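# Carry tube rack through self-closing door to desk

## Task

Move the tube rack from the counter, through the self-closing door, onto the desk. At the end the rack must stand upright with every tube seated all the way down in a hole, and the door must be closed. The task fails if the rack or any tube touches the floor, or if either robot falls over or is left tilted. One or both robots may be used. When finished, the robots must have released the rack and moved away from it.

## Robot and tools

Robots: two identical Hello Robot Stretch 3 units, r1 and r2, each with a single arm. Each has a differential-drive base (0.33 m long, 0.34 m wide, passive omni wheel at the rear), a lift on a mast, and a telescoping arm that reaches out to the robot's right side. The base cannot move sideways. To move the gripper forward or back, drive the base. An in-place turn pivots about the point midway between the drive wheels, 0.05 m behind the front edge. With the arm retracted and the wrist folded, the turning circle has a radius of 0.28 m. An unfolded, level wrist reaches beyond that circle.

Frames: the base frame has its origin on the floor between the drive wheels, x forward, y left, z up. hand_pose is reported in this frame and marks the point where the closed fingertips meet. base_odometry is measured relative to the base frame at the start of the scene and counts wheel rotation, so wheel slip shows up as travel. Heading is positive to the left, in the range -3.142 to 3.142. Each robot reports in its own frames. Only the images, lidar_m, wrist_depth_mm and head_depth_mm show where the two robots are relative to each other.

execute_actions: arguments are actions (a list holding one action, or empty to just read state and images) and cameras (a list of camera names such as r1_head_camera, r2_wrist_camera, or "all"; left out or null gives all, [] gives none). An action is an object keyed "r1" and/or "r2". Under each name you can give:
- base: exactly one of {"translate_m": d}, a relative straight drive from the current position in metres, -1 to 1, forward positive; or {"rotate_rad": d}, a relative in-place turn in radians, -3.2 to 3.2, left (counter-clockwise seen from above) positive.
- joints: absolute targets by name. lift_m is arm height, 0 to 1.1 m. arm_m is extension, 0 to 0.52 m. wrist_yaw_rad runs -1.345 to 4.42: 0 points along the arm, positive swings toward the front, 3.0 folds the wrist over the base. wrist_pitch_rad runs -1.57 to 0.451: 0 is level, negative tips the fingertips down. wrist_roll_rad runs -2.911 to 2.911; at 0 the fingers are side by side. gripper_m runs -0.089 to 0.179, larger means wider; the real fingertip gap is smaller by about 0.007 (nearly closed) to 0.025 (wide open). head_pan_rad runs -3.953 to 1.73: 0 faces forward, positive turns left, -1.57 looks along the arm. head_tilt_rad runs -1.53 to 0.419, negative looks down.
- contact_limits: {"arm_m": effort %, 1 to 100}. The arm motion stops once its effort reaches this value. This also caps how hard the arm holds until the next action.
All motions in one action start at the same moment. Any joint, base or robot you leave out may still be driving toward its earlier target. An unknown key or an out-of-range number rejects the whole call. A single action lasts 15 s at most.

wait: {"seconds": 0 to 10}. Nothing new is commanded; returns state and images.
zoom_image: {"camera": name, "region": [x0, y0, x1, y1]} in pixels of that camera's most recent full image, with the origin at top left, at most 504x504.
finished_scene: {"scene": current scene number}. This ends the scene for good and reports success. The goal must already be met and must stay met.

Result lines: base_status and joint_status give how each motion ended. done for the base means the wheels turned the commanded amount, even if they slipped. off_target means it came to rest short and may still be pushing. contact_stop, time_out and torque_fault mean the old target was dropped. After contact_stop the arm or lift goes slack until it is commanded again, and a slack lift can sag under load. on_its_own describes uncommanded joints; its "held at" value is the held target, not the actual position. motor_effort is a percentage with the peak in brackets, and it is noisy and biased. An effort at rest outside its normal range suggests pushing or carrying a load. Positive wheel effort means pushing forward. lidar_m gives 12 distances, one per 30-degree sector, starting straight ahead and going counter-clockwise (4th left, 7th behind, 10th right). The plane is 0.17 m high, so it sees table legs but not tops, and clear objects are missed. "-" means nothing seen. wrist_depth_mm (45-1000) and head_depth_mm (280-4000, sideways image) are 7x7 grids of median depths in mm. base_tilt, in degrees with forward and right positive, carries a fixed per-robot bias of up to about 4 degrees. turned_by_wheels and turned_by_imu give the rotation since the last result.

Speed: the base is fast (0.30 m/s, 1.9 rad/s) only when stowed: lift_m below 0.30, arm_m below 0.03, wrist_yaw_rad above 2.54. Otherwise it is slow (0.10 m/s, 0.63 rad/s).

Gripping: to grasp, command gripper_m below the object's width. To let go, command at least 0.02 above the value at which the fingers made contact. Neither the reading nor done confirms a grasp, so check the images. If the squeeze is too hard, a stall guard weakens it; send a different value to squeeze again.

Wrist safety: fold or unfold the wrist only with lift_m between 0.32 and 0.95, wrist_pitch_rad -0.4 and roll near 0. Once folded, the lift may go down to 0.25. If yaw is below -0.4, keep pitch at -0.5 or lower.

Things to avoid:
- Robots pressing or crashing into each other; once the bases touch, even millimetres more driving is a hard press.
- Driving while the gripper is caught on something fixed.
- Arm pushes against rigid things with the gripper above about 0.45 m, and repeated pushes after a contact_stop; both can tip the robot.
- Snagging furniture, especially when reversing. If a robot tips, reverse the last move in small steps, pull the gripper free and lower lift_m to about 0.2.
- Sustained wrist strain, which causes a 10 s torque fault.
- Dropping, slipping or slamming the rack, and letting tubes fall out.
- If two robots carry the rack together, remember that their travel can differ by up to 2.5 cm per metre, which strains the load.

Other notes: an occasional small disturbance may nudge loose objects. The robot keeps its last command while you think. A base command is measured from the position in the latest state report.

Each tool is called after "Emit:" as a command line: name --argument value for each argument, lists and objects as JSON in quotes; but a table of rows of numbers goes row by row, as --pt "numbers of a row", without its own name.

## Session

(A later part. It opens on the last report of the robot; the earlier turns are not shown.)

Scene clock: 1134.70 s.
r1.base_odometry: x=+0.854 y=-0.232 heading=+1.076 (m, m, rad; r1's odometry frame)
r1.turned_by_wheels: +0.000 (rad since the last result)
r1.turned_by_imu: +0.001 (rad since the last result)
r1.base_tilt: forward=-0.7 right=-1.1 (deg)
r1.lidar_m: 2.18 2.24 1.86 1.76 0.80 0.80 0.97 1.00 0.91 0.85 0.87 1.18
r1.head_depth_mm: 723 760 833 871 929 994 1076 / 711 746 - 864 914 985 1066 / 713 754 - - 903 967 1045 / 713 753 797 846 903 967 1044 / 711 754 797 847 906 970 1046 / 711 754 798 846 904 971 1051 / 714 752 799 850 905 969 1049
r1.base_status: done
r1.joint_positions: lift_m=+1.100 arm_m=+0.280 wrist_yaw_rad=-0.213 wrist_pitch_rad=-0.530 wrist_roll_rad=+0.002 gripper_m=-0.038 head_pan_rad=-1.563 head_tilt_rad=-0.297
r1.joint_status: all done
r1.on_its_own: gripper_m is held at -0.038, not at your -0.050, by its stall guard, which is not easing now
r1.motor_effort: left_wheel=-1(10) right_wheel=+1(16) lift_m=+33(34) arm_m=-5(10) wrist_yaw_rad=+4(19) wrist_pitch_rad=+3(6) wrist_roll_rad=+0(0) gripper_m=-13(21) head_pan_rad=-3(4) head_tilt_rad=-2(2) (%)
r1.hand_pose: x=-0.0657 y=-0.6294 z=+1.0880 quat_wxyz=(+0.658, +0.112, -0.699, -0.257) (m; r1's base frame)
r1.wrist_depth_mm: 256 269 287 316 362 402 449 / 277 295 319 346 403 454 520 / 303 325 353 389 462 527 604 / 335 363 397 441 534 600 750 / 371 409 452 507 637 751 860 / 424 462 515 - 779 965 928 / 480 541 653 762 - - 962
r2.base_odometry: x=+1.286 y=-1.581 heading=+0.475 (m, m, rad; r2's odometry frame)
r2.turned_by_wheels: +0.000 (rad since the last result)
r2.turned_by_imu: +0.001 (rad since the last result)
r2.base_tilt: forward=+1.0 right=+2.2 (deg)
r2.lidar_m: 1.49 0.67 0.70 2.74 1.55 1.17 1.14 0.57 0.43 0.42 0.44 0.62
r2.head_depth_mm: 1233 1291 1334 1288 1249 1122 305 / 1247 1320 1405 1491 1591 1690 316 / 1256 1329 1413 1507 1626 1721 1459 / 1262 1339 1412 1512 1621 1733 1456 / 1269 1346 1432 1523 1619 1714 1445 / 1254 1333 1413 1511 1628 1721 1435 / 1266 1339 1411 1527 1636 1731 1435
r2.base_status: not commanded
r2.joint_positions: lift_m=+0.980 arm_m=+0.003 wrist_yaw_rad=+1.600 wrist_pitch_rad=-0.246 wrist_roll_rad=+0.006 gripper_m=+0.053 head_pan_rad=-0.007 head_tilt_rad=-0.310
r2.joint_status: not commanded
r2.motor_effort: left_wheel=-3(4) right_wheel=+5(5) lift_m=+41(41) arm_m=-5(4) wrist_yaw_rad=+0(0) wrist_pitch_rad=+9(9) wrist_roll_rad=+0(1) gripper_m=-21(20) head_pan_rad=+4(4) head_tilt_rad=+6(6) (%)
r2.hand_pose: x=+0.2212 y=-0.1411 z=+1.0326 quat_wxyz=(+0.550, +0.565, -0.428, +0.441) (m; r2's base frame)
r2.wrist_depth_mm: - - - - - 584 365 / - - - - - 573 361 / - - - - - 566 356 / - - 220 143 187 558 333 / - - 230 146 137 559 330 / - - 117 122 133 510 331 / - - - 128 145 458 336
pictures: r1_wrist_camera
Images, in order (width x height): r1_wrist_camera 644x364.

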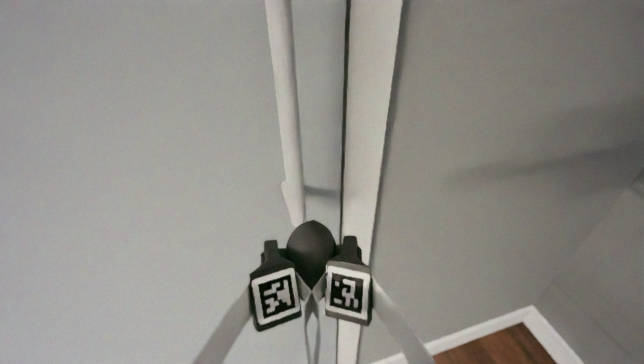

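Emit:
execute_actions --actions '[{"r1": {"base": {"translate_m": 0.75}, "joints": {"arm_m": 0.0, "wrist_yaw_rad": 0.5, "gripper_m": 0.075}}}]' --cameras '[]'

Emit:
execute_actions --actions '[{"r1": {"base": {"rotate_rad": -1.575}}}]' --cameras '["r1_nav_camera", "r1_head_camera"]'

Scene clock: 1198.43 s.
r1.base_odometry: x=+1.210 y=+0.428 heading=+1.076 (m, m, rad; r1's odometry frame)
r1.turned_by_wheels: +0.000 (rad since the last result)
r1.turned_by_imu: +0.005 (rad since the last result)
r1.base_tilt: forward=-0.7 right=-1.0 (deg)
r1.lidar_m: 1.43 1.47 1.89 1.80 1.84 1.37 1.73 1.23 0.88 0.82 0.86 1.13
r1.head_depth_mm: 703 740 - - - - - / 700 744 - - - - - / 700 741 - - - - - / 699 739 784 819 - - - / 695 733 776 810 - - 1025 / 693 735 777 813 899 935 1037 / 695 737 778 828 882 926 1020
r1.base_status: done
r1.joint_positions: lift_m=+1.100 arm_m=+0.003 wrist_yaw_rad=+0.498 wrist_pitch_rad=-0.531 wrist_roll_rad=+0.002 gripper_m=+0.075 head_pan_rad=-1.563 head_tilt_rad=-0.297
r1.joint_status: all done
joint sent to its limit — the command would take r1.arm_m past its lower limit, so that joint was sent only as far as its limit.
r1.motor_effort: left_wheel=-2(6) right_wheel=+1(5) lift_m=+33(33) arm_m=-5(5) wrist_yaw_rad=+2(5) wrist_pitch_rad=+4(3) wrist_roll_rad=+0(0) gripper_m=+0(76) head_pan_rad=-4(4) head_tilt_rad=-2(2) (%)
r1.hand_pose: x=+0.0783 y=-0.3315 z=+1.0879 quat_wxyz=(+0.707, +0.348, -0.616, -0.012) (m; r1's base frame)
r1.wrist_depth_mm: 909 772 674 601 528 491 447 / - 886 769 660 579 531 483 / - - 869 753 644 584 530 / - - - 849 720 642 570 / - - - 969 820 728 645 / - - - - - 821 705 / - - - - - 921 796
r2.base_odometry: x=+1.286 y=-1.581 heading=+0.475 (m, m, rad; r2's odometry frame)
r2.turned_by_wheels: +0.000 (rad since the last result)
r2.turned_by_imu: +0.002 (rad since the last result)
r2.base_tilt: forward=+1.0 right=+2.3 (deg)
r2.lidar_m: 1.49 1.56 1.33 2.74 1.55 1.17 1.14 0.56 0.43 0.41 0.44 0.62
r2.head_depth_mm: 1236 1296 1330 1290 1243 1123 305 / 1252 1321 1402 1502 1585 1683 316 / 1255 1330 1411 1511 1615 1723 1465 / 1258 1332 1424 1511 1619 1730 1459 / 1261 1344 1425 1521 1627 1719 1446 / 1278 1337 1425 1531 1641 1728 1438 / 1273 1357 1449 1534 1654 1744 1423
r2.base_status: not commanded
r2.joint_positions: lift_m=+0.980 arm_m=+0.003 wrist_yaw_rad=+1.600 wrist_pitch_rad=-0.246 wrist_roll_rad=+0.006 gripper_m=+0.053 head_pan_rad=-0.007 head_tilt_rad=-0.310
r2.joint_status: not commanded
r2.motor_effort: left_wheel=-4(4) right_wheel=+4(5) lift_m=+41(41) arm_m=-4(4) wrist_yaw_rad=+1(0) wrist_pitch_rad=+9(9) wrist_roll_rad=+1(1) gripper_m=-20(20) head_pan_rad=+3(4) head_tilt_rad=+6(6) (%)
r2.hand_pose: x=+0.2212 y=-0.1411 z=+1.0326 quat_wxyz=(+0.550, +0.565, -0.428, +0.441) (m; r2's base frame)
r2.wrist_depth_mm: - - - - - 582 359 / - - - - - 580 356 / - - - - - 577 357 / - - 220 143 189 565 331 / - - 231 147 137 556 328 / - - 118 122 133 505 330 / - - - 127 144 456 335
pictures: none
No camera images: the call's "cameras" was empty. Leave "cameras" out to get every camera's image.

Scene clock: 1201.87 s.
r1.base_odometry: x=+1.210 y=+0.428 heading=-0.499 (m, m, rad; r1's odometry frame)
r1.turned_by_wheels: -1.575 (rad since the last result)
r1.turned_by_imu: -1.561 (rad since the last result)
r1.base_tilt: forward=-0.7 right=-1.0 (deg)
r1.lidar_m: 0.82 0.85 1.13 1.43 1.47 1.89 1.79 1.84 1.36 1.73 1.24 0.88
r1.head_depth_mm: 1510 1585 - - - - - / 1513 1599 - - - - - / 1496 1587 - - - - - / 1501 1593 1679 1747 - - - / 1494 1583 1675 1748 - - 1434 / 1494 1579 1673 1762 1919 1997 1469 / 1497 1575 1661 1786 1894 1977 1506
r1.base_status: done
r1.joint_positions: lift_m=+1.100 arm_m=+0.003 wrist_yaw_rad=+0.498 wrist_pitch_rad=-0.531 wrist_roll_rad=+0.002 gripper_m=+0.075 head_pan_rad=-1.563 head_tilt_rad=-0.297
r1.joint_status: not commanded
r1.motor_effort: left_wheel=+3(10) right_wheel=-2(5) lift_m=+34(34) arm_m=-5(5) wrist_yaw_rad=+2(2) wrist_pitch_rad=+3(3) wrist_roll_rad=+0(0) gripper_m=+0(1) head_pan_rad=-5(4) head_tilt_rad=-2(1) (%)
r1.hand_pose: x=+0.0783 y=-0.3315 z=+1.0879 quat_wxyz=(+0.707, +0.348, -0.616, -0.012) (m; r1's base frame)
r1.wrist_depth_mm: 691 846 - - - - - / 711 895 - - - - - / 730 943 - - - - - / 751 - - - - - - / 765 - - - - - - / 820 - - - - - - / 836 - - - - - -
r2.base_odometry: x=+1.286 y=-1.581 heading=+0.475 (m, m, rad; r2's odometry frame)
r2.turned_by_wheels: +0.000 (rad since the last result)
r2.turned_by_imu: +0.000 (rad since the last result)
r2.base_tilt: forward=+1.0 right=+2.3 (deg)
r2.lidar_m: 1.49 1.57 1.43 2.74 1.55 1.16 1.14 0.57 0.43 0.42 0.44 0.62
r2.head_depth_mm: 1235 1299 1338 1291 1242 1119 305 / 1254 1323 1402 1502 1592 1679 316 / 1253 1328 1418 1508 1619 1720 1470 / 1257 1335 1423 1510 1627 1726 1456 / 1269 1340 1426 1535 1635 1727 1452 / 1269 1345 1429 1527 1643 1731 1438 / 1281 1361 1443 1545 1650 1735 1433
r2.base_status: not commanded
r2.joint_positions: lift_m=+0.980 arm_m=+0.003 wrist_yaw_rad=+1.600 wrist_pitch_rad=-0.246 wrist_roll_rad=+0.006 gripper_m=+0.053 head_pan_rad=-0.007 head_tilt_rad=-0.310
r2.joint_status: not commanded
r2.motor_effort: left_wheel=-4(4) right_wheel=+5(4) lift_m=+41(41) arm_m=-5(5) wrist_yaw_rad=+0(0) wrist_pitch_rad=+9(9) wrist_roll_rad=+1(0) gripper_m=-21(21) head_pan_rad=+4(4) head_tilt_rad=+6(6) (%)
r2.hand_pose: x=+0.2212 y=-0.1411 z=+1.0326 quat_wxyz=(+0.550, +0.565, -0.428, +0.441) (m; r2's base frame)
r2.wrist_depth_mm: - - - - - 579 360 / - - - - - 581 358 / - - - - - 573 356 / - - 220 143 188 559 331 / - - 230 146 136 559 330 / - - 117 122 132 509 332 / - - - 128 145 465 331
pictures: r1_head_camera (sideways: a quarter turn clockwise sets it upright), r1_nav_camera (sideways: a quarter turn counterclockwise sets it upright)
Images, in order (width x height): r1_head_camera 896x504, r1_nav_camera 672x504.

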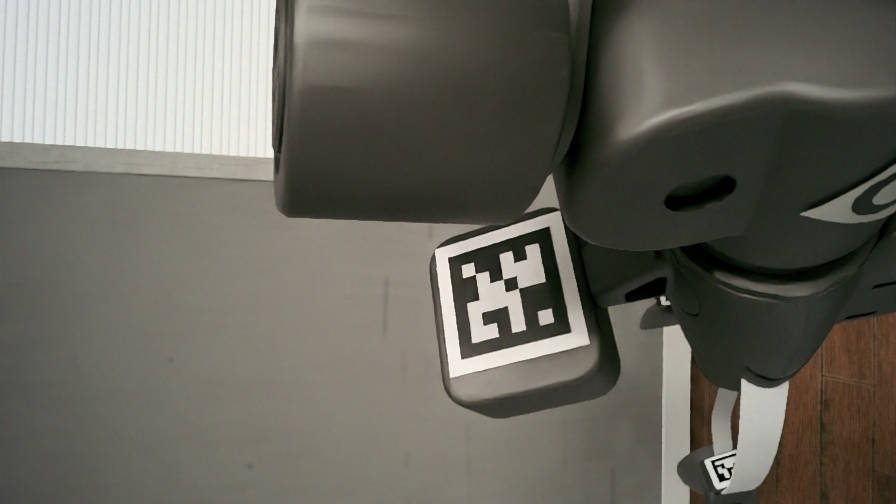

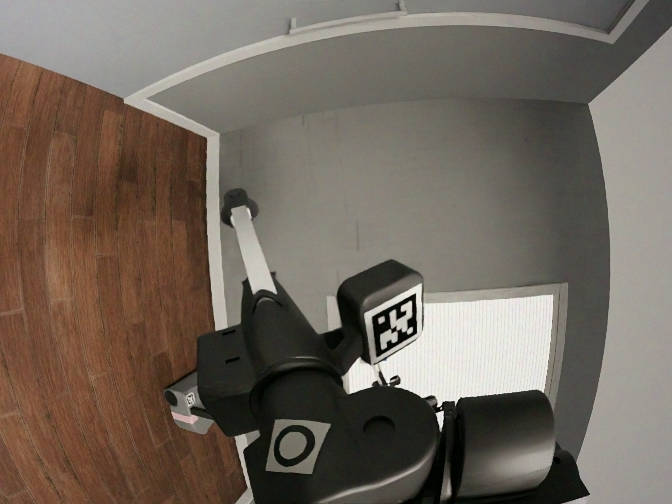

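Emit:
execute_actions --actions '[{"r1": {"base": {"translate_m": 0.66}}}]' --cameras '["r1_nav_camera", "r1_head_camera", "r1_wrist_camera"]'

Scene clock: 1219.20 s.
r1.base_odometry: x=+1.789 y=+0.112 heading=-0.498 (m, m, rad; r1's odometry frame)
r1.turned_by_wheels: +0.000 (rad since the last result)
r1.turned_by_imu: +0.005 (rad since the last result)
r1.base_tilt: forward=-0.6 right=-1.1 (deg)
r1.lidar_m: 0.17 0.18 0.22 0.57 1.52 1.98 2.46 1.78 1.78 0.82 0.26 0.18
r1.head_depth_mm: 1483 1563 - - - - - / 1472 1563 - - - - - / 1481 1560 - - - - - / 1479 1552 1653 1717 - - - / 1446 1534 1620 1709 - - 1406 / 779 804 859 789 799 898 914 / 538 547 553 560 565 569 574
r1.base_status: done
r1.joint_positions: lift_m=+1.100 arm_m=+0.003 wrist_yaw_rad=+0.498 wrist_pitch_rad=-0.531 wrist_roll_rad=+0.002 gripper_m=+0.075 head_pan_rad=-1.563 head_tilt_rad=-0.297
r1.joint_status: not commanded
r1.motor_effort: left_wheel=+2(8) right_wheel=-2(3) lift_m=+33(33) arm_m=-5(5) wrist_yaw_rad=+2(2) wrist_pitch_rad=+4(4) wrist_roll_rad=+0(0) gripper_m=+0(0) head_pan_rad=-5(4) head_tilt_rad=-2(2) (%)
r1.hand_pose: x=+0.0783 y=-0.3315 z=+1.0879 quat_wxyz=(+0.707, +0.348, -0.616, -0.012) (m; r1's base frame)
r1.wrist_depth_mm: 136 165 229 373 984 - - / 140 172 241 409 - - - / 146 180 258 452 - - - / 151 188 274 510 - - - / 157 197 317 582 - - - / 163 203 389 688 - - - / 170 204 350 841 - - -
r2.base_odometry: x=+1.286 y=-1.581 heading=+0.475 (m, m, rad; r2's odometry frame)
r2.turned_by_wheels: +0.000 (rad since the last result)
r2.turned_by_imu: +0.001 (rad since the last result)
r2.base_tilt: forward=+1.0 right=+2.3 (deg)
r2.lidar_m: 1.49 1.57 1.87 2.74 1.55 1.16 1.14 0.57 0.43 0.42 0.44 0.62
r2.head_depth_mm: 1232 1291 1330 1285 1247 1121 305 / 1250 1321 1411 1496 1592 1683 316 / 1251 1324 1414 1506 1614 1720 1465 / 1261 1329 1419 1514 1620 1732 1451 / 1270 1346 1431 1523 1635 1720 1440 / 1267 1342 1429 1535 1647 1731 1440 / 1280 1353 1439 1544 1664 1753 1428
r2.base_status: not commanded
r2.joint_positions: lift_m=+0.980 arm_m=+0.003 wrist_yaw_rad=+1.600 wrist_pitch_rad=-0.246 wrist_roll_rad=+0.006 gripper_m=+0.053 head_pan_rad=-0.007 head_tilt_rad=-0.310
r2.joint_status: not commanded
r2.motor_effort: left_wheel=-3(4) right_wheel=+5(5) lift_m=+41(41) arm_m=-4(5) wrist_yaw_rad=+1(0) wrist_pitch_rad=+9(9) wrist_roll_rad=+1(0) gripper_m=-21(20) head_pan_rad=+4(4) head_tilt_rad=+6(6) (%)
r2.hand_pose: x=+0.2212 y=-0.1411 z=+1.0326 quat_wxyz=(+0.550, +0.565, -0.428, +0.441) (m; r2's base frame)
r2.wrist_depth_mm: - - - - - 582 365 / - - - - - 578 360 / - - - - - 571 354 / - - 219 143 188 569 331 / - - 230 146 137 558 329 / - - 117 122 132 498 335 / - - - 128 145 465 333
pictures: r1_head_camera (sideways: a quarter turn clockwise sets it upright), r1_nav_camera (sideways: a quarter turn counterclockwise sets it upright), r1_wrist_camera
Images, in order (width x height): r1_head_camera 896x504, r1_nav_camera 672x504, r1_wrist_camera 644x364.

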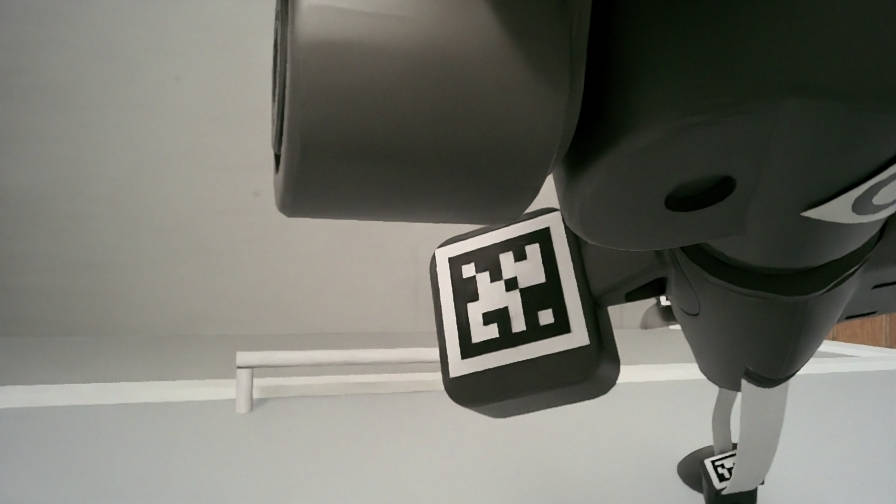

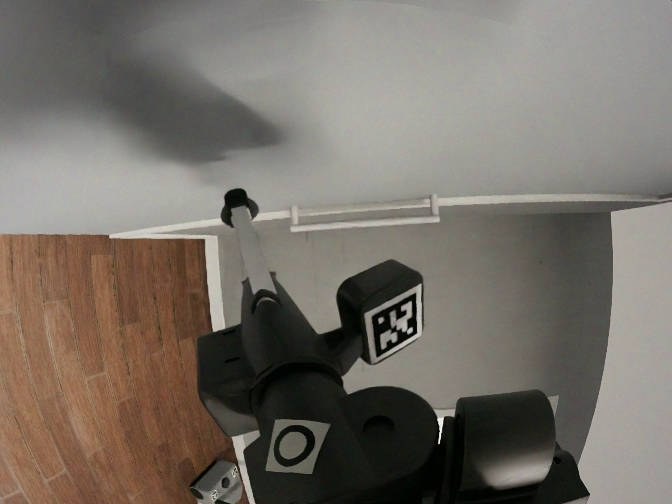

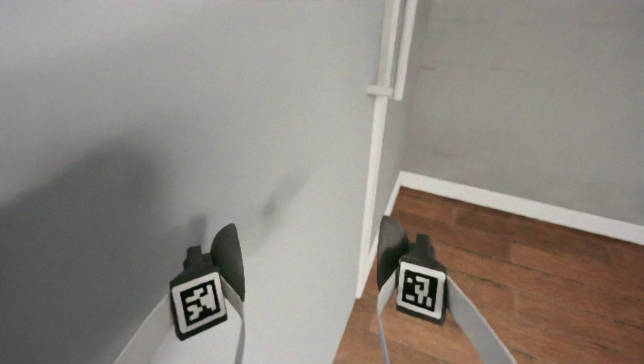

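Emit:
execute_actions --actions '[{"r1": {"base": {"rotate_rad": 0.05}}}]' --cameras '[]'

Emit:
execute_actions --actions '[{"r1": {"base": {"translate_m": 0.03}, "joints": {"arm_m": 0.40}}}]' --cameras '["r1_nav_camera", "r1_head_camera", "r1_wrist_camera"]'

Scene clock: 1240.20 s.
r1.base_odometry: x=+1.789 y=+0.112 heading=-0.449 (m, m, rad; r1's odometry frame)
r1.turned_by_wheels: +0.050 (rad since the last result)
r1.turned_by_imu: +0.050 (rad since the last result)
r1.base_tilt: forward=-0.6 right=-1.1 (deg)
r1.lidar_m: 0.17 0.18 0.23 0.68 1.52 2.09 2.46 1.78 1.75 0.66 0.24 0.18
r1.head_depth_mm: 1461 1543 - - - - - / 1457 1551 - - - - - / 1470 1551 - - - - - / 1478 1557 1652 1719 - - - / 1097 1139 1039 1066 - - 1168 / 640 659 677 637 650 727 747 / 451 461 470 479 487 492 501
r1.base_status: done
r1.joint_positions: lift_m=+1.100 arm_m=+0.003 wrist_yaw_rad=+0.498 wrist_pitch_rad=-0.531 wrist_roll_rad=+0.002 gripper_m=+0.075 head_pan_rad=-1.563 head_tilt_rad=-0.297
r1.joint_status: not commanded
r1.motor_effort: left_wheel=-3(6) right_wheel=+3(5) lift_m=+33(33) arm_m=-5(5) wrist_yaw_rad=+2(2) wrist_pitch_rad=+4(4) wrist_roll_rad=+0(0) gripper_m=+0(0) head_pan_rad=-4(4) head_tilt_rad=-1(2) (%)
r1.hand_pose: x=+0.0783 y=-0.3315 z=+1.0879 quat_wxyz=(+0.707, +0.348, -0.616, -0.012) (m; r1's base frame)
r1.wrist_depth_mm: 124 147 198 307 592 - - / 129 153 211 338 700 - - / 132 161 226 375 - - - / 137 169 241 428 - - - / 143 179 276 488 - - - / 149 184 343 574 - - - / 157 185 315 698 - - -
r2.base_odometry: x=+1.286 y=-1.581 heading=+0.475 (m, m, rad; r2's odometry frame)
r2.turned_by_wheels: +0.000 (rad since the last result)
r2.turned_by_imu: +0.001 (rad since the last result)
r2.base_tilt: forward=+1.0 right=+2.3 (deg)
r2.lidar_m: 1.49 1.57 1.87 2.73 1.55 1.17 1.14 0.57 0.43 0.42 0.44 0.62
r2.head_depth_mm: 1237 1298 1336 1287 1244 1120 305 / 1250 1321 1405 1503 1586 1685 316 / 1261 1325 1412 1506 1617 1709 1463 / 1262 1334 1420 1526 1623 1727 1460 / 1266 1335 1419 1521 1635 1719 1447 / 1278 1349 1427 1532 1634 1735 1436 / 1281 1357 1446 1541 1653 1750 1428
r2.base_status: not commanded
r2.joint_positions: lift_m=+0.980 arm_m=+0.003 wrist_yaw_rad=+1.600 wrist_pitch_rad=-0.246 wrist_roll_rad=+0.006 gripper_m=+0.053 head_pan_rad=-0.007 head_tilt_rad=-0.310
r2.joint_status: not commanded
r2.motor_effort: left_wheel=-4(4) right_wheel=+4(5) lift_m=+41(41) arm_m=-4(4) wrist_yaw_rad=+1(0) wrist_pitch_rad=+9(9) wrist_roll_rad=+0(0) gripper_m=-20(21) head_pan_rad=+4(4) head_tilt_rad=+6(6) (%)
r2.hand_pose: x=+0.2212 y=-0.1411 z=+1.0326 quat_wxyz=(+0.550, +0.565, -0.428, +0.441) (m; r2's base frame)
r2.wrist_depth_mm: - - - - - 593 360 / - - - - - 587 356 / - - - - - 562 351 / - - 219 143 187 558 332 / - - 232 146 137 562 331 / - - 117 122 133 493 332 / - - - 128 144 464 338
pictures: none
No camera images: the call's "cameras" was empty. Leave "cameras" out to get every camera's image.

Scene clock: 1244.33 s.
r1.base_odometry: x=+1.816 y=+0.099 heading=-0.449 (m, m, rad; r1's odometry frame)
r1.turned_by_wheels: +0.000 (rad since the last result)
r1.turned_by_imu: +0.001 (rad since the last result)
r1.base_tilt: forward=-0.5 right=-1.0 (deg)
r1.lidar_m: - 0.15 0.18 0.56 1.52 2.07 2.48 1.80 1.76 0.54 0.20 0.15
r1.head_depth_mm: 1459 1533 1658 1739 1853 1926 1540 / 1463 1533 1663 1732 1861 1934 1537 / 1466 1552 - 1759 1853 1933 1527 / 1472 1558 1632 1791 1868 1948 1526 / 816 837 858 885 978 1068 1154 / 527 542 557 571 586 601 615 / 371 379 386 393 400 407 413
r1.base_status: done
r1.joint_positions: lift_m=+1.100 arm_m=+0.400 wrist_yaw_rad=+0.498 wrist_pitch_rad=-0.531 wrist_roll_rad=+0.002 gripper_m=+0.075 head_pan_rad=-1.563 head_tilt_rad=-0.297
r1.joint_status: all done
r1.motor_effort: left_wheel=-3(7) right_wheel=+3(7) lift_m=+33(33) arm_m=+4(4) wrist_yaw_rad=+2(2) wrist_pitch_rad=+3(4) wrist_roll_rad=+0(0) gripper_m=+0(0) head_pan_rad=-4(4) head_tilt_rad=-2(2) (%)
r1.hand_pose: x=+0.0783 y=-0.7281 z=+1.0879 quat_wxyz=(+0.707, +0.348, -0.616, -0.012) (m; r1's base frame)
r1.wrist_depth_mm: 98 114 155 239 524 877 800 / 101 120 165 263 665 949 863 / 104 126 176 295 890 - 910 / 108 132 189 325 - - - / 113 139 216 341 - - - / 119 144 268 430 - - - / 125 144 242 541 - - -
r2.base_odometry: x=+1.286 y=-1.581 heading=+0.475 (m, m, rad; r2's odometry frame)
r2.turned_by_wheels: +0.000 (rad since the last result)
r2.turned_by_imu: +0.001 (rad since the last result)
r2.base_tilt: forward=+1.0 right=+2.3 (deg)
r2.lidar_m: 1.49 1.56 1.89 2.74 1.55 1.17 1.14 0.57 0.43 0.41 0.44 0.62
r2.head_depth_mm: 1236 1295 1334 1288 1248 1120 306 / 1250 1321 1403 1499 1583 1683 316 / 1253 1329 1416 1504 1610 1719 1461 / 1262 1337 1421 1515 1619 1728 1458 / 1265 1336 1427 1528 1633 1715 1444 / 1267 1340 1424 1534 1644 1725 1435 / 1275 1357 1432 1545 1667 1747 1433
r2.base_status: not commanded
r2.joint_positions: lift_m=+0.980 arm_m=+0.003 wrist_yaw_rad=+1.600 wrist_pitch_rad=-0.246 wrist_roll_rad=+0.006 gripper_m=+0.053 head_pan_rad=-0.007 head_tilt_rad=-0.310
r2.joint_status: not commanded
r2.motor_effort: left_wheel=-4(3) right_wheel=+5(5) lift_m=+41(41) arm_m=-5(4) wrist_yaw_rad=+1(0) wrist_pitch_rad=+9(9) wrist_roll_rad=+1(1) gripper_m=-20(20) head_pan_rad=+4(4) head_tilt_rad=+6(6) (%)
r2.hand_pose: x=+0.2212 y=-0.1411 z=+1.0326 quat_wxyz=(+0.550, +0.565, -0.428, +0.441) (m; r2's base frame)
r2.wrist_depth_mm: - - - - - 587 362 / - - - - - 563 359 / - - - - - 567 356 / - - 220 143 188 568 329 / - - 229 146 137 553 334 / - - 117 122 133 503 332 / - - - 128 144 466 335
pictures: r1_head_camera (sideways: a quarter turn clockwise sets it upright), r1_nav_camera (sideways: a quarter turn counterclockwise sets it upright), r1_wrist_camera
Images, in order (width x height): r1_head_camera 896x504, r1_nav_camera 672x504, r1_wrist_camera 644x364.

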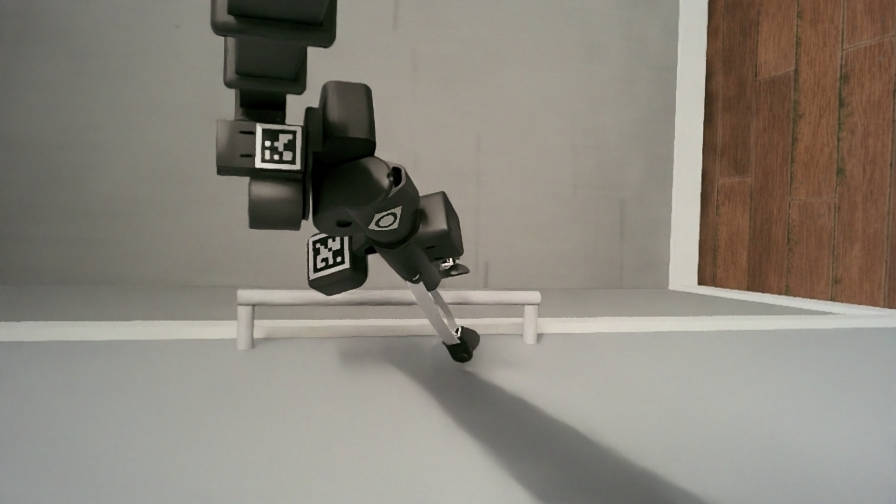

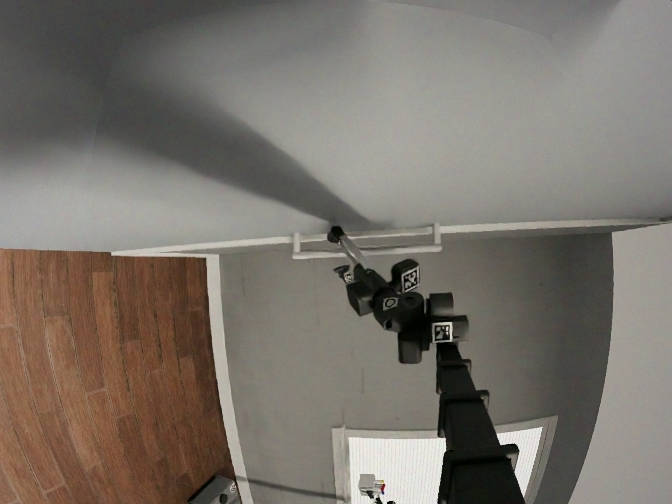

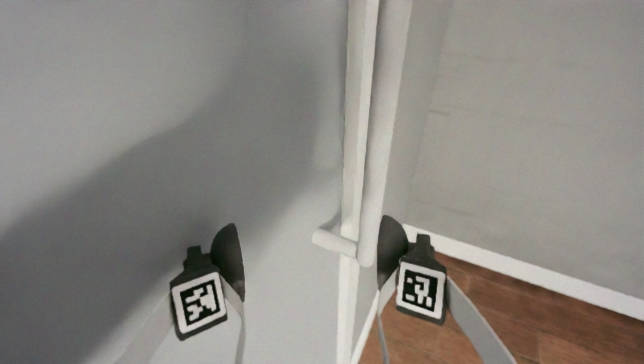

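Emit:
execute_actions --actions '[{"r1": {"joints": {"arm_m": 0.46}}}]' --cameras '["r1_head_camera", "r1_wrist_camera"]'

Scene clock: 1258.30 s.
r1.base_odometry: x=+1.816 y=+0.099 heading=-0.449 (m, m, rad; r1's odometry frame)
r1.turned_by_wheels: +0.000 (rad since the last result)
r1.turned_by_imu: +0.001 (rad since the last result)
r1.base_tilt: forward=-0.7 right=-1.1 (deg)
r1.lidar_m: - 0.15 0.18 0.56 1.53 2.08 2.48 1.80 1.76 0.54 0.20 0.15
r1.head_depth_mm: 1462 1526 1655 1737 1852 1923 1544 / 1468 1531 1651 1739 1859 1927 1536 / 1478 1543 - 1750 1872 1939 1542 / 1482 1548 1623 1780 1873 1947 1524 / 816 837 858 883 977 1071 1153 / 527 542 557 571 586 600 615 / 371 378 387 393 400 406 413
r1.base_status: not commanded
r1.joint_positions: lift_m=+1.100 arm_m=+0.460 wrist_yaw_rad=+0.498 wrist_pitch_rad=-0.531 wrist_roll_rad=+0.002 gripper_m=+0.075 head_pan_rad=-1.563 head_tilt_rad=-0.297
r1.joint_status: all done
r1.motor_effort: left_wheel=-3(3) right_wheel=+3(3) lift_m=+33(33) arm_m=+4(3) wrist_yaw_rad=+2(2) wrist_pitch_rad=+4(3) wrist_roll_rad=+0(0) gripper_m=+1(0) head_pan_rad=-4(4) head_tilt_rad=-2(2) (%)
r1.hand_pose: x=+0.0783 y=-0.7881 z=+1.0879 quat_wxyz=(+0.707, +0.348, -0.616, -0.012) (m; r1's base frame)
r1.wrist_depth_mm: 98 114 154 205 525 822 747 / 101 119 164 224 662 888 794 / 104 125 175 247 892 968 849 / 108 131 188 272 - - 935 / 113 139 216 297 - - - / 118 143 270 309 - - - / 124 145 242 521 - - -
r2.base_odometry: x=+1.286 y=-1.581 heading=+0.475 (m, m, rad; r2's odometry frame)
r2.turned_by_wheels: +0.000 (rad since the last result)
r2.turned_by_imu: +0.001 (rad since the last result)
r2.base_tilt: forward=+1.0 right=+2.2 (deg)
r2.lidar_m: 1.49 1.57 1.89 2.74 1.54 1.17 1.14 0.57 0.43 0.41 0.44 0.62
r2.head_depth_mm: 1229 1301 1336 1288 1244 1122 305 / 1252 1323 1404 1499 1586 1694 316 / 1254 1327 1411 1506 1617 1715 1468 / 1258 1341 1424 1516 1624 1736 1453 / 1272 1339 1427 1524 1622 1727 1451 / 1275 1341 1424 1535 1642 1731 1440 / 1275 1358 1437 1540 1645 1746 1432
r2.base_status: not commanded
r2.joint_positions: lift_m=+0.980 arm_m=+0.003 wrist_yaw_rad=+1.600 wrist_pitch_rad=-0.246 wrist_roll_rad=+0.006 gripper_m=+0.053 head_pan_rad=-0.007 head_tilt_rad=-0.310
r2.joint_status: not commanded
r2.motor_effort: left_wheel=-4(3) right_wheel=+5(5) lift_m=+41(41) arm_m=-5(4) wrist_yaw_rad=+0(0) wrist_pitch_rad=+9(9) wrist_roll_rad=+0(0) gripper_m=-20(20) head_pan_rad=+4(4) head_tilt_rad=+6(6) (%)
r2.hand_pose: x=+0.2212 y=-0.1411 z=+1.0326 quat_wxyz=(+0.550, +0.565, -0.428, +0.441) (m; r2's base frame)
r2.wrist_depth_mm: - - - - - 585 361 / - - - - - 574 361 / - - - - - 556 357 / - - 218 143 187 563 331 / - - 230 146 136 559 325 / - - 117 122 132 497 332 / - - - 128 145 469 331
pictures: r1_head_camera (sideways: a quarter turn clockwise sets it upright), r1_wrist_camera
Images, in order (width x height): r1_head_camera 896x504, r1_wrist_camera 644x364.

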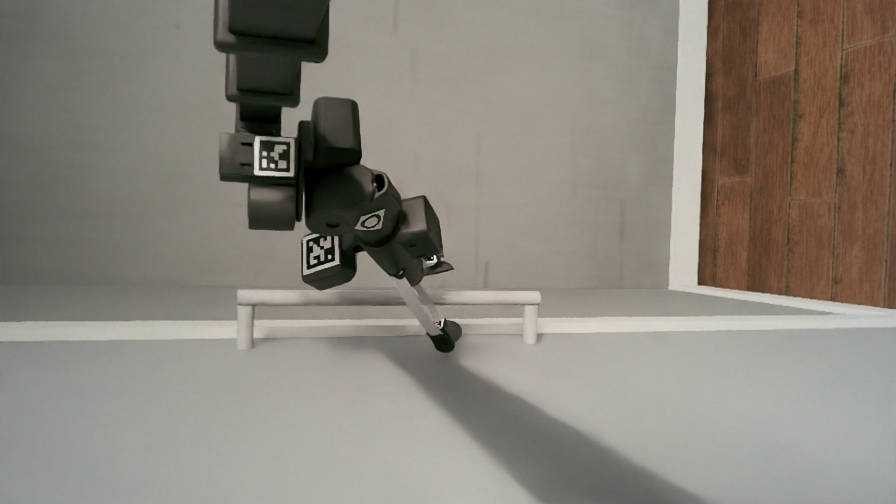

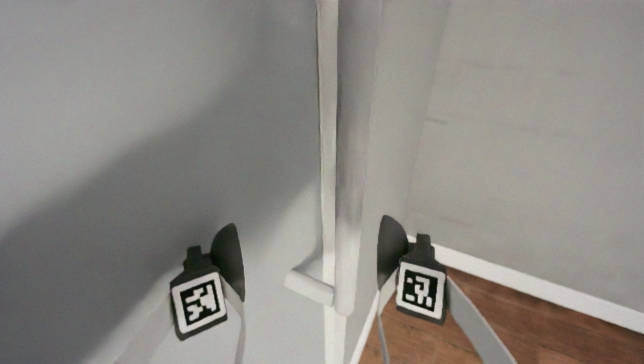

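Emit:
execute_actions --actions '[{"r1": {"joints": {"wrist_pitch_rad": -0.1}}}]' --cameras '["r1_head_camera", "r1_wrist_camera"]'

Scene clock: 1279.80 s.
r1.base_odometry: x=+1.816 y=+0.099 heading=-0.449 (m, m, rad; r1's odometry frame)
r1.turned_by_wheels: -0.001 (rad since the last result)
r1.turned_by_imu: +0.000 (rad since the last result)
r1.base_tilt: forward=-0.6 right=-1.0 (deg)
r1.lidar_m: - 0.15 0.18 0.56 1.52 2.08 2.49 1.80 1.75 0.55 0.20 0.15
r1.head_depth_mm: 1454 1523 1659 1737 1834 1933 1544 / 1463 1530 1653 1737 1855 1919 1529 / 1465 1545 - 1751 1866 1943 1532 / 1481 1562 - 1782 1866 1950 1528 / 827 848 864 900 980 1070 1153 / 531 546 562 576 590 604 619 / 374 382 389 396 403 409 415
r1.base_status: not commanded
r1.joint_positions: lift_m=+1.100 arm_m=+0.460 wrist_yaw_rad=+0.476 wrist_pitch_rad=-0.152 wrist_roll_rad=+0.002 gripper_m=+0.075 head_pan_rad=-1.563 head_tilt_rad=-0.297
r1.joint_status: wrist_pitch_rad off_target (ended at -0.152, target -0.100)
r1.on_its_own: right_wheel is at rest, and its effort (+21) is outside its rest range (-18 to +18); wrist_yaw_rad is at rest, and its effort (+29) is outside its rest range (-12 to +12)
r1.motor_effort: left_wheel=-18(18) right_wheel=+21(21) lift_m=+33(34) arm_m=+4(4) wrist_yaw_rad=+29(29) wrist_pitch_rad=+17(18) wrist_roll_rad=+0(0) gripper_m=+6(6) head_pan_rad=-4(4) head_tilt_rad=-2(2) (%)
r1.hand_pose: x=+0.0929 y=-0.8266 z=+1.1758 quat_wxyz=(+0.697, +0.219, -0.673, +0.114) (m; r1's base frame)
r1.wrist_depth_mm: 101 120 163 140 585 808 734 / 103 122 167 148 643 820 763 / 104 124 171 232 703 866 786 / 106 127 175 243 793 902 827 / 107 129 174 253 - 975 848 / 109 131 222 262 - - 857 / 111 129 201 272 - - 934
r2.base_odometry: x=+1.286 y=-1.581 heading=+0.475 (m, m, rad; r2's odometry frame)
r2.turned_by_wheels: +0.000 (rad since the last result)
r2.turned_by_imu: +0.001 (rad since the last result)
r2.base_tilt: forward=+1.0 right=+2.3 (deg)
r2.lidar_m: 1.49 1.57 1.88 2.74 1.54 1.17 1.14 0.57 0.43 0.42 0.44 0.62
r2.head_depth_mm: 1236 1295 1333 1289 1245 1122 305 / 1251 1326 1411 1492 1589 1680 315 / 1256 1330 1414 1507 1606 1720 1466 / 1258 1339 1423 1519 1629 1720 1460 / 1264 1337 1430 1522 1634 1720 1441 / 1271 1342 1430 1534 1640 1733 1443 / 1282 1360 1437 1540 1656 1750 1421
r2.base_status: not commanded
r2.joint_positions: lift_m=+0.980 arm_m=+0.003 wrist_yaw_rad=+1.600 wrist_pitch_rad=-0.246 wrist_roll_rad=+0.006 gripper_m=+0.053 head_pan_rad=-0.007 head_tilt_rad=-0.310
r2.joint_status: not commanded
r2.motor_effort: left_wheel=-4(4) right_wheel=+5(5) lift_m=+41(41) arm_m=-5(5) wrist_yaw_rad=+1(1) wrist_pitch_rad=+9(9) wrist_roll_rad=+1(0) gripper_m=-22(21) head_pan_rad=+4(3) head_tilt_rad=+7(7) (%)
r2.hand_pose: x=+0.2212 y=-0.1411 z=+1.0326 quat_wxyz=(+0.550, +0.565, -0.428, +0.441) (m; r2's base frame)
r2.wrist_depth_mm: - - - - - 589 362 / - - - - - 576 358 / - - - - - 577 357 / - - 220 143 188 565 332 / - - 230 146 137 557 334 / - - 117 121 132 503 335 / - - - 128 145 459 332
pictures: r1_head_camera (sideways: a quarter turn clockwise sets it upright), r1_wrist_camera
Images, in order (width x height): r1_head_camera 896x504, r1_wrist_camera 644x364.

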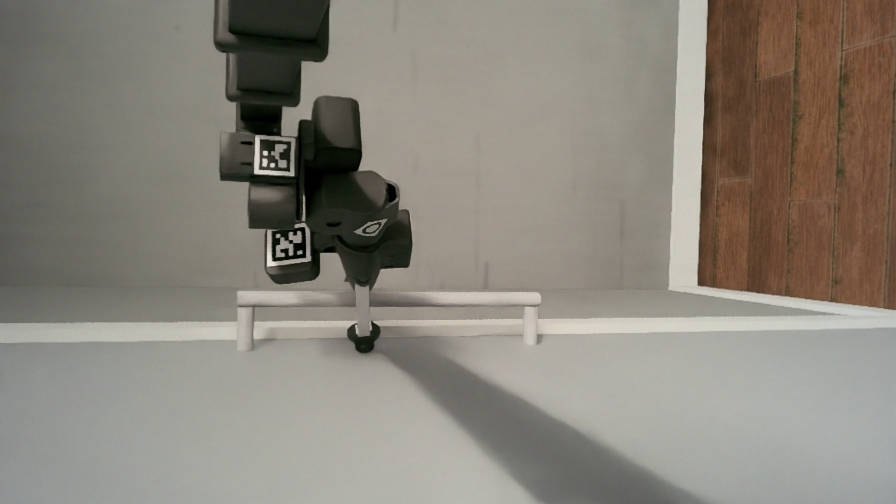

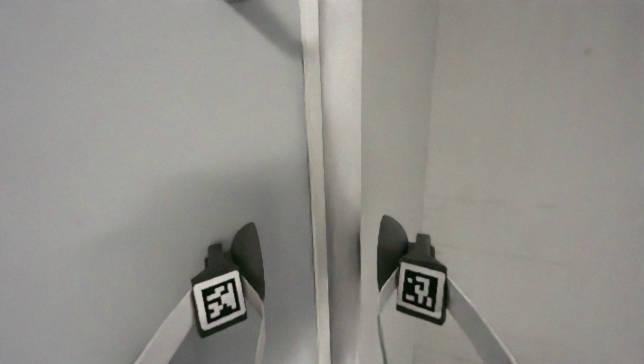

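Emit:
execute_actions --actions '[{"r1": {"base": {"translate_m": -0.015}, "joints": {"wrist_pitch_rad": -0.15, "gripper_m": 0.06}}}]' --cameras '["r1_head_camera", "r1_wrist_camera"]'

Scene clock: 1290.80 s.
r1.base_odometry: x=+1.803 y=+0.106 heading=-0.450 (m, m, rad; r1's odometry frame)
r1.turned_by_wheels: +0.000 (rad since the last result)
r1.turned_by_imu: +0.001 (rad since the last result)
r1.base_tilt: forward=-0.7 right=-1.0 (deg)
r1.lidar_m: 0.16 0.16 0.20 0.62 1.52 2.08 2.47 1.79 1.75 0.61 0.22 0.16
r1.head_depth_mm: 1460 1530 1655 1742 1861 1914 1540 / 1464 1537 1649 1729 1857 1936 1536 / 1473 1543 - 1754 1866 1938 1527 / 1476 1560 - 1771 1869 1942 1528 / 1005 1038 862 935 1195 1270 1240 / 586 602 618 635 650 667 684 / 412 421 429 437 444 451 458
r1.base_status: done
r1.joint_positions: lift_m=+1.100 arm_m=+0.460 wrist_yaw_rad=+0.456 wrist_pitch_rad=-0.163 wrist_roll_rad=+0.002 gripper_m=+0.060 head_pan_rad=-1.563 head_tilt_rad=-0.297
r1.joint_status: all done
r1.on_its_own: wrist_yaw_rad is held at +0.459, not at your +0.500, by its stall guard, which is not easing now
r1.motor_effort: left_wheel=-3(16) right_wheel=+2(8) lift_m=+33(33) arm_m=+4(4) wrist_yaw_rad=+4(13) wrist_pitch_rad=+4(14) wrist_roll_rad=+0(0) gripper_m=+1(62) head_pan_rad=-3(5) head_tilt_rad=-2(2) (%)
r1.hand_pose: x=+0.0881 y=-0.8282 z=+1.1730 quat_wxyz=(+0.699, +0.216, -0.674, +0.103) (m; r1's base frame)
r1.wrist_depth_mm: 115 137 188 145 727 803 733 / 117 140 193 246 808 842 757 / 118 143 197 257 888 878 791 / 120 145 204 262 955 912 832 / 122 147 202 293 - 960 869 / 124 150 - 307 - - 916 / 126 146 220 319 - - 962
r2.base_odometry: x=+1.286 y=-1.581 heading=+0.475 (m, m, rad; r2's odometry frame)
r2.turned_by_wheels: +0.000 (rad since the last result)
r2.turned_by_imu: +0.001 (rad since the last result)
r2.base_tilt: forward=+1.1 right=+2.3 (deg)
r2.lidar_m: 1.49 1.56 1.87 2.73 1.55 1.17 1.14 0.57 0.43 0.42 0.44 0.62
r2.head_depth_mm: 1238 1296 1335 1290 1248 1123 305 / 1250 1322 1412 1496 1591 1677 316 / 1250 1331 1412 1507 1609 1713 1460 / 1254 1329 1418 1524 1628 1735 1455 / 1267 1348 1429 1522 1631 1727 1446 / 1264 1340 1435 1533 1639 1739 1432 / 1280 1364 1443 1537 1660 1738 1430
r2.base_status: not commanded
r2.joint_positions: lift_m=+0.980 arm_m=+0.003 wrist_yaw_rad=+1.600 wrist_pitch_rad=-0.246 wrist_roll_rad=+0.006 gripper_m=+0.053 head_pan_rad=-0.007 head_tilt_rad=-0.310
r2.joint_status: not commanded
r2.motor_effort: left_wheel=-4(4) right_wheel=+5(4) lift_m=+41(41) arm_m=-4(4) wrist_yaw_rad=+1(1) wrist_pitch_rad=+9(9) wrist_roll_rad=+0(0) gripper_m=-21(20) head_pan_rad=+4(4) head_tilt_rad=+6(6) (%)
r2.hand_pose: x=+0.2212 y=-0.1411 z=+1.0326 quat_wxyz=(+0.550, +0.565, -0.428, +0.441) (m; r2's base frame)
r2.wrist_depth_mm: - - - - - 599 357 / - - - - - 575 362 / - - - - - 574 357 / - - 220 142 188 566 331 / - - 230 146 138 556 330 / - - 117 122 133 511 333 / - - - 128 145 465 335
pictures: r1_head_camera (sideways: a quarter turn clockwise sets it upright), r1_wrist_camera
Images, in order (width x height): r1_head_camera 896x504, r1_wrist_camera 644x364.

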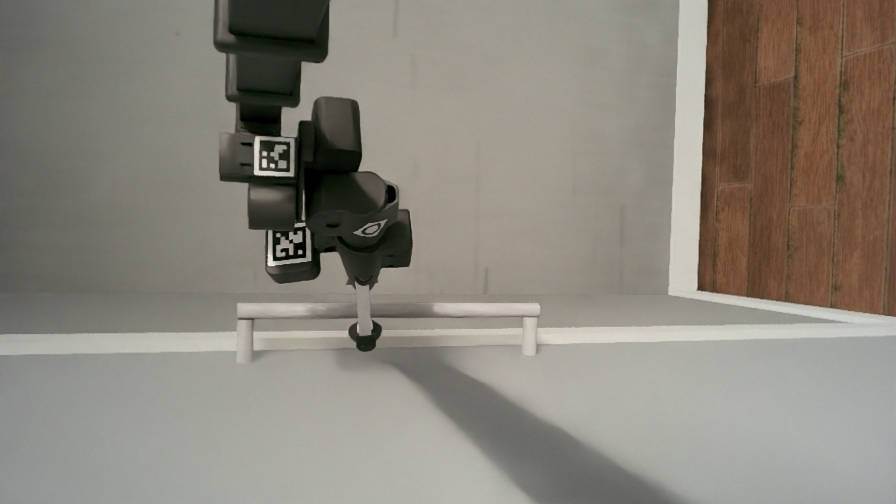

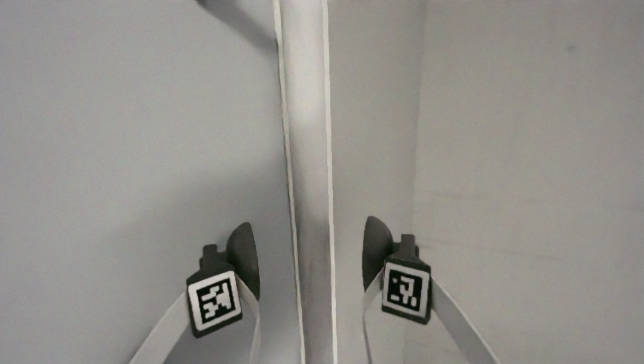

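Emit:
execute_actions --actions '[{"r1": {"joints": {"gripper_m": -0.045}}}]' --cameras '["r1_head_camera", "r1_wrist_camera"]'

Scene clock: 1311.30 s.
r1.base_odometry: x=+1.803 y=+0.106 heading=-0.450 (m, m, rad; r1's odometry frame)
r1.turned_by_wheels: +0.000 (rad since the last result)
r1.turned_by_imu: +0.000 (rad since the last result)
r1.base_tilt: forward=-0.7 right=-1.0 (deg)
r1.lidar_m: 0.16 0.16 0.20 0.62 1.52 2.08 2.47 1.79 1.76 0.61 0.22 0.16
r1.head_depth_mm: 1455 1535 1663 1737 1853 1931 1541 / 1461 1530 1648 1742 1859 1932 1541 / 1470 1547 - 1754 1865 1929 1531 / 1476 1553 - 1773 1875 1941 1529 / 1009 1043 871 935 1194 1268 1236 / 589 605 619 637 653 669 686 / 413 422 431 438 446 452 459
r1.base_status: not commanded
r1.joint_positions: lift_m=+1.100 arm_m=+0.460 wrist_yaw_rad=+0.456 wrist_pitch_rad=-0.166 wrist_roll_rad=+0.002 gripper_m=-0.044 head_pan_rad=-1.563 head_tilt_rad=-0.297
r1.joint_status: all done
r1.on_its_own: wrist_yaw_rad is held at +0.459, not at your +0.500, by its stall guard, which is not easing now
r1.motor_effort: left_wheel=-7(7) right_wheel=+8(8) lift_m=+33(34) arm_m=+4(4) wrist_yaw_rad=+3(4) wrist_pitch_rad=+5(5) wrist_roll_rad=+0(0) gripper_m=-18(96) head_pan_rad=-4(4) head_tilt_rad=-2(2) (%)
r1.hand_pose: x=+0.0880 y=-0.8280 z=+1.1723 quat_wxyz=(+0.699, +0.217, -0.674, +0.102) (m; r1's base frame)
r1.wrist_depth_mm: 116 138 189 266 735 793 741 / 118 141 194 247 807 834 761 / 119 143 199 257 892 868 793 / 121 146 204 263 955 904 824 / 123 148 207 273 - 949 863 / 125 151 197 - - - 904 / 127 155 236 326 - - 923
r2.base_odometry: x=+1.286 y=-1.581 heading=+0.475 (m, m, rad; r2's odometry frame)
r2.turned_by_wheels: +0.000 (rad since the last result)
r2.turned_by_imu: +0.001 (rad since the last result)
r2.base_tilt: forward=+1.1 right=+2.3 (deg)
r2.lidar_m: 1.49 1.57 1.87 2.73 1.55 1.17 1.14 0.57 0.43 0.42 0.44 0.62
r2.head_depth_mm: 1236 1294 1332 1290 1246 1122 305 / 1244 1324 1407 1508 1582 1672 316 / 1256 1331 1414 1507 1620 1720 1463 / 1257 1334 1425 1517 1621 1724 1455 / 1267 1345 1421 1520 1639 1725 1447 / 1264 1338 1422 1538 1636 1734 1433 / 1280 1361 1440 1542 1657 1746 1430
r2.base_status: not commanded
r2.joint_positions: lift_m=+0.980 arm_m=+0.003 wrist_yaw_rad=+1.600 wrist_pitch_rad=-0.246 wrist_roll_rad=+0.006 gripper_m=+0.053 head_pan_rad=-0.007 head_tilt_rad=-0.310
r2.joint_status: not commanded
r2.motor_effort: left_wheel=-4(4) right_wheel=+5(4) lift_m=+41(41) arm_m=-5(4) wrist_yaw_rad=+0(1) wrist_pitch_rad=+9(9) wrist_roll_rad=+1(1) gripper_m=-20(21) head_pan_rad=+4(4) head_tilt_rad=+6(6) (%)
r2.hand_pose: x=+0.2212 y=-0.1411 z=+1.0326 quat_wxyz=(+0.550, +0.565, -0.428, +0.441) (m; r2's base frame)
r2.wrist_depth_mm: - - - - - 581 361 / - - - - - 573 360 / - - - - - 571 358 / - - 220 143 188 564 331 / - - 229 146 137 546 328 / - - 117 121 132 505 330 / - - - 128 144 465 337
pictures: r1_head_camera (sideways: a quarter turn clockwise sets it upright), r1_wrist_camera
Images, in order (width x height): r1_head_camera 896x504, r1_wrist_camera 644x364.

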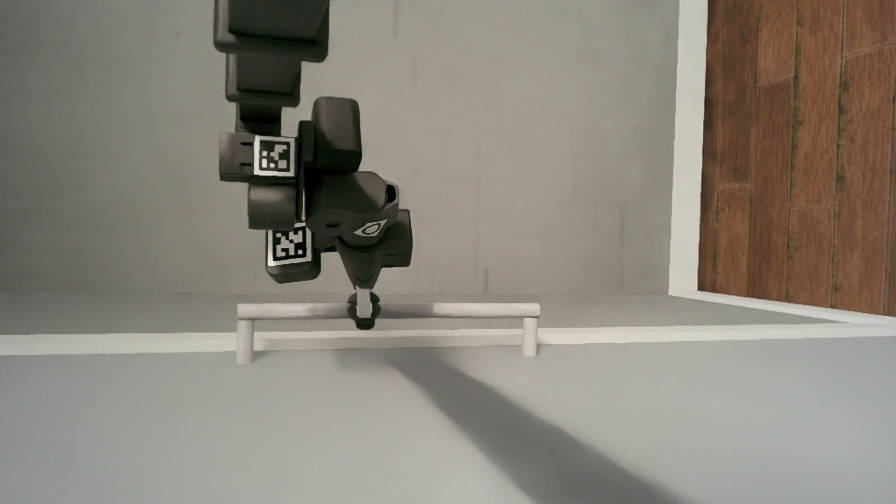

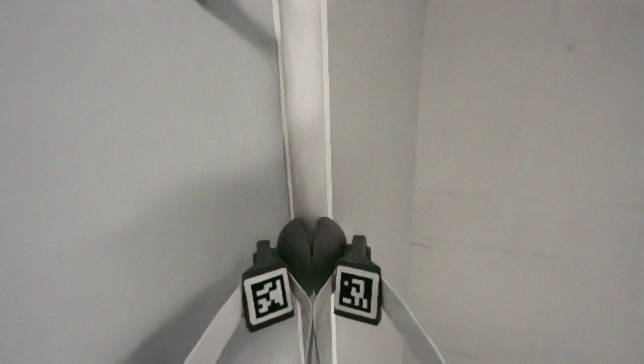

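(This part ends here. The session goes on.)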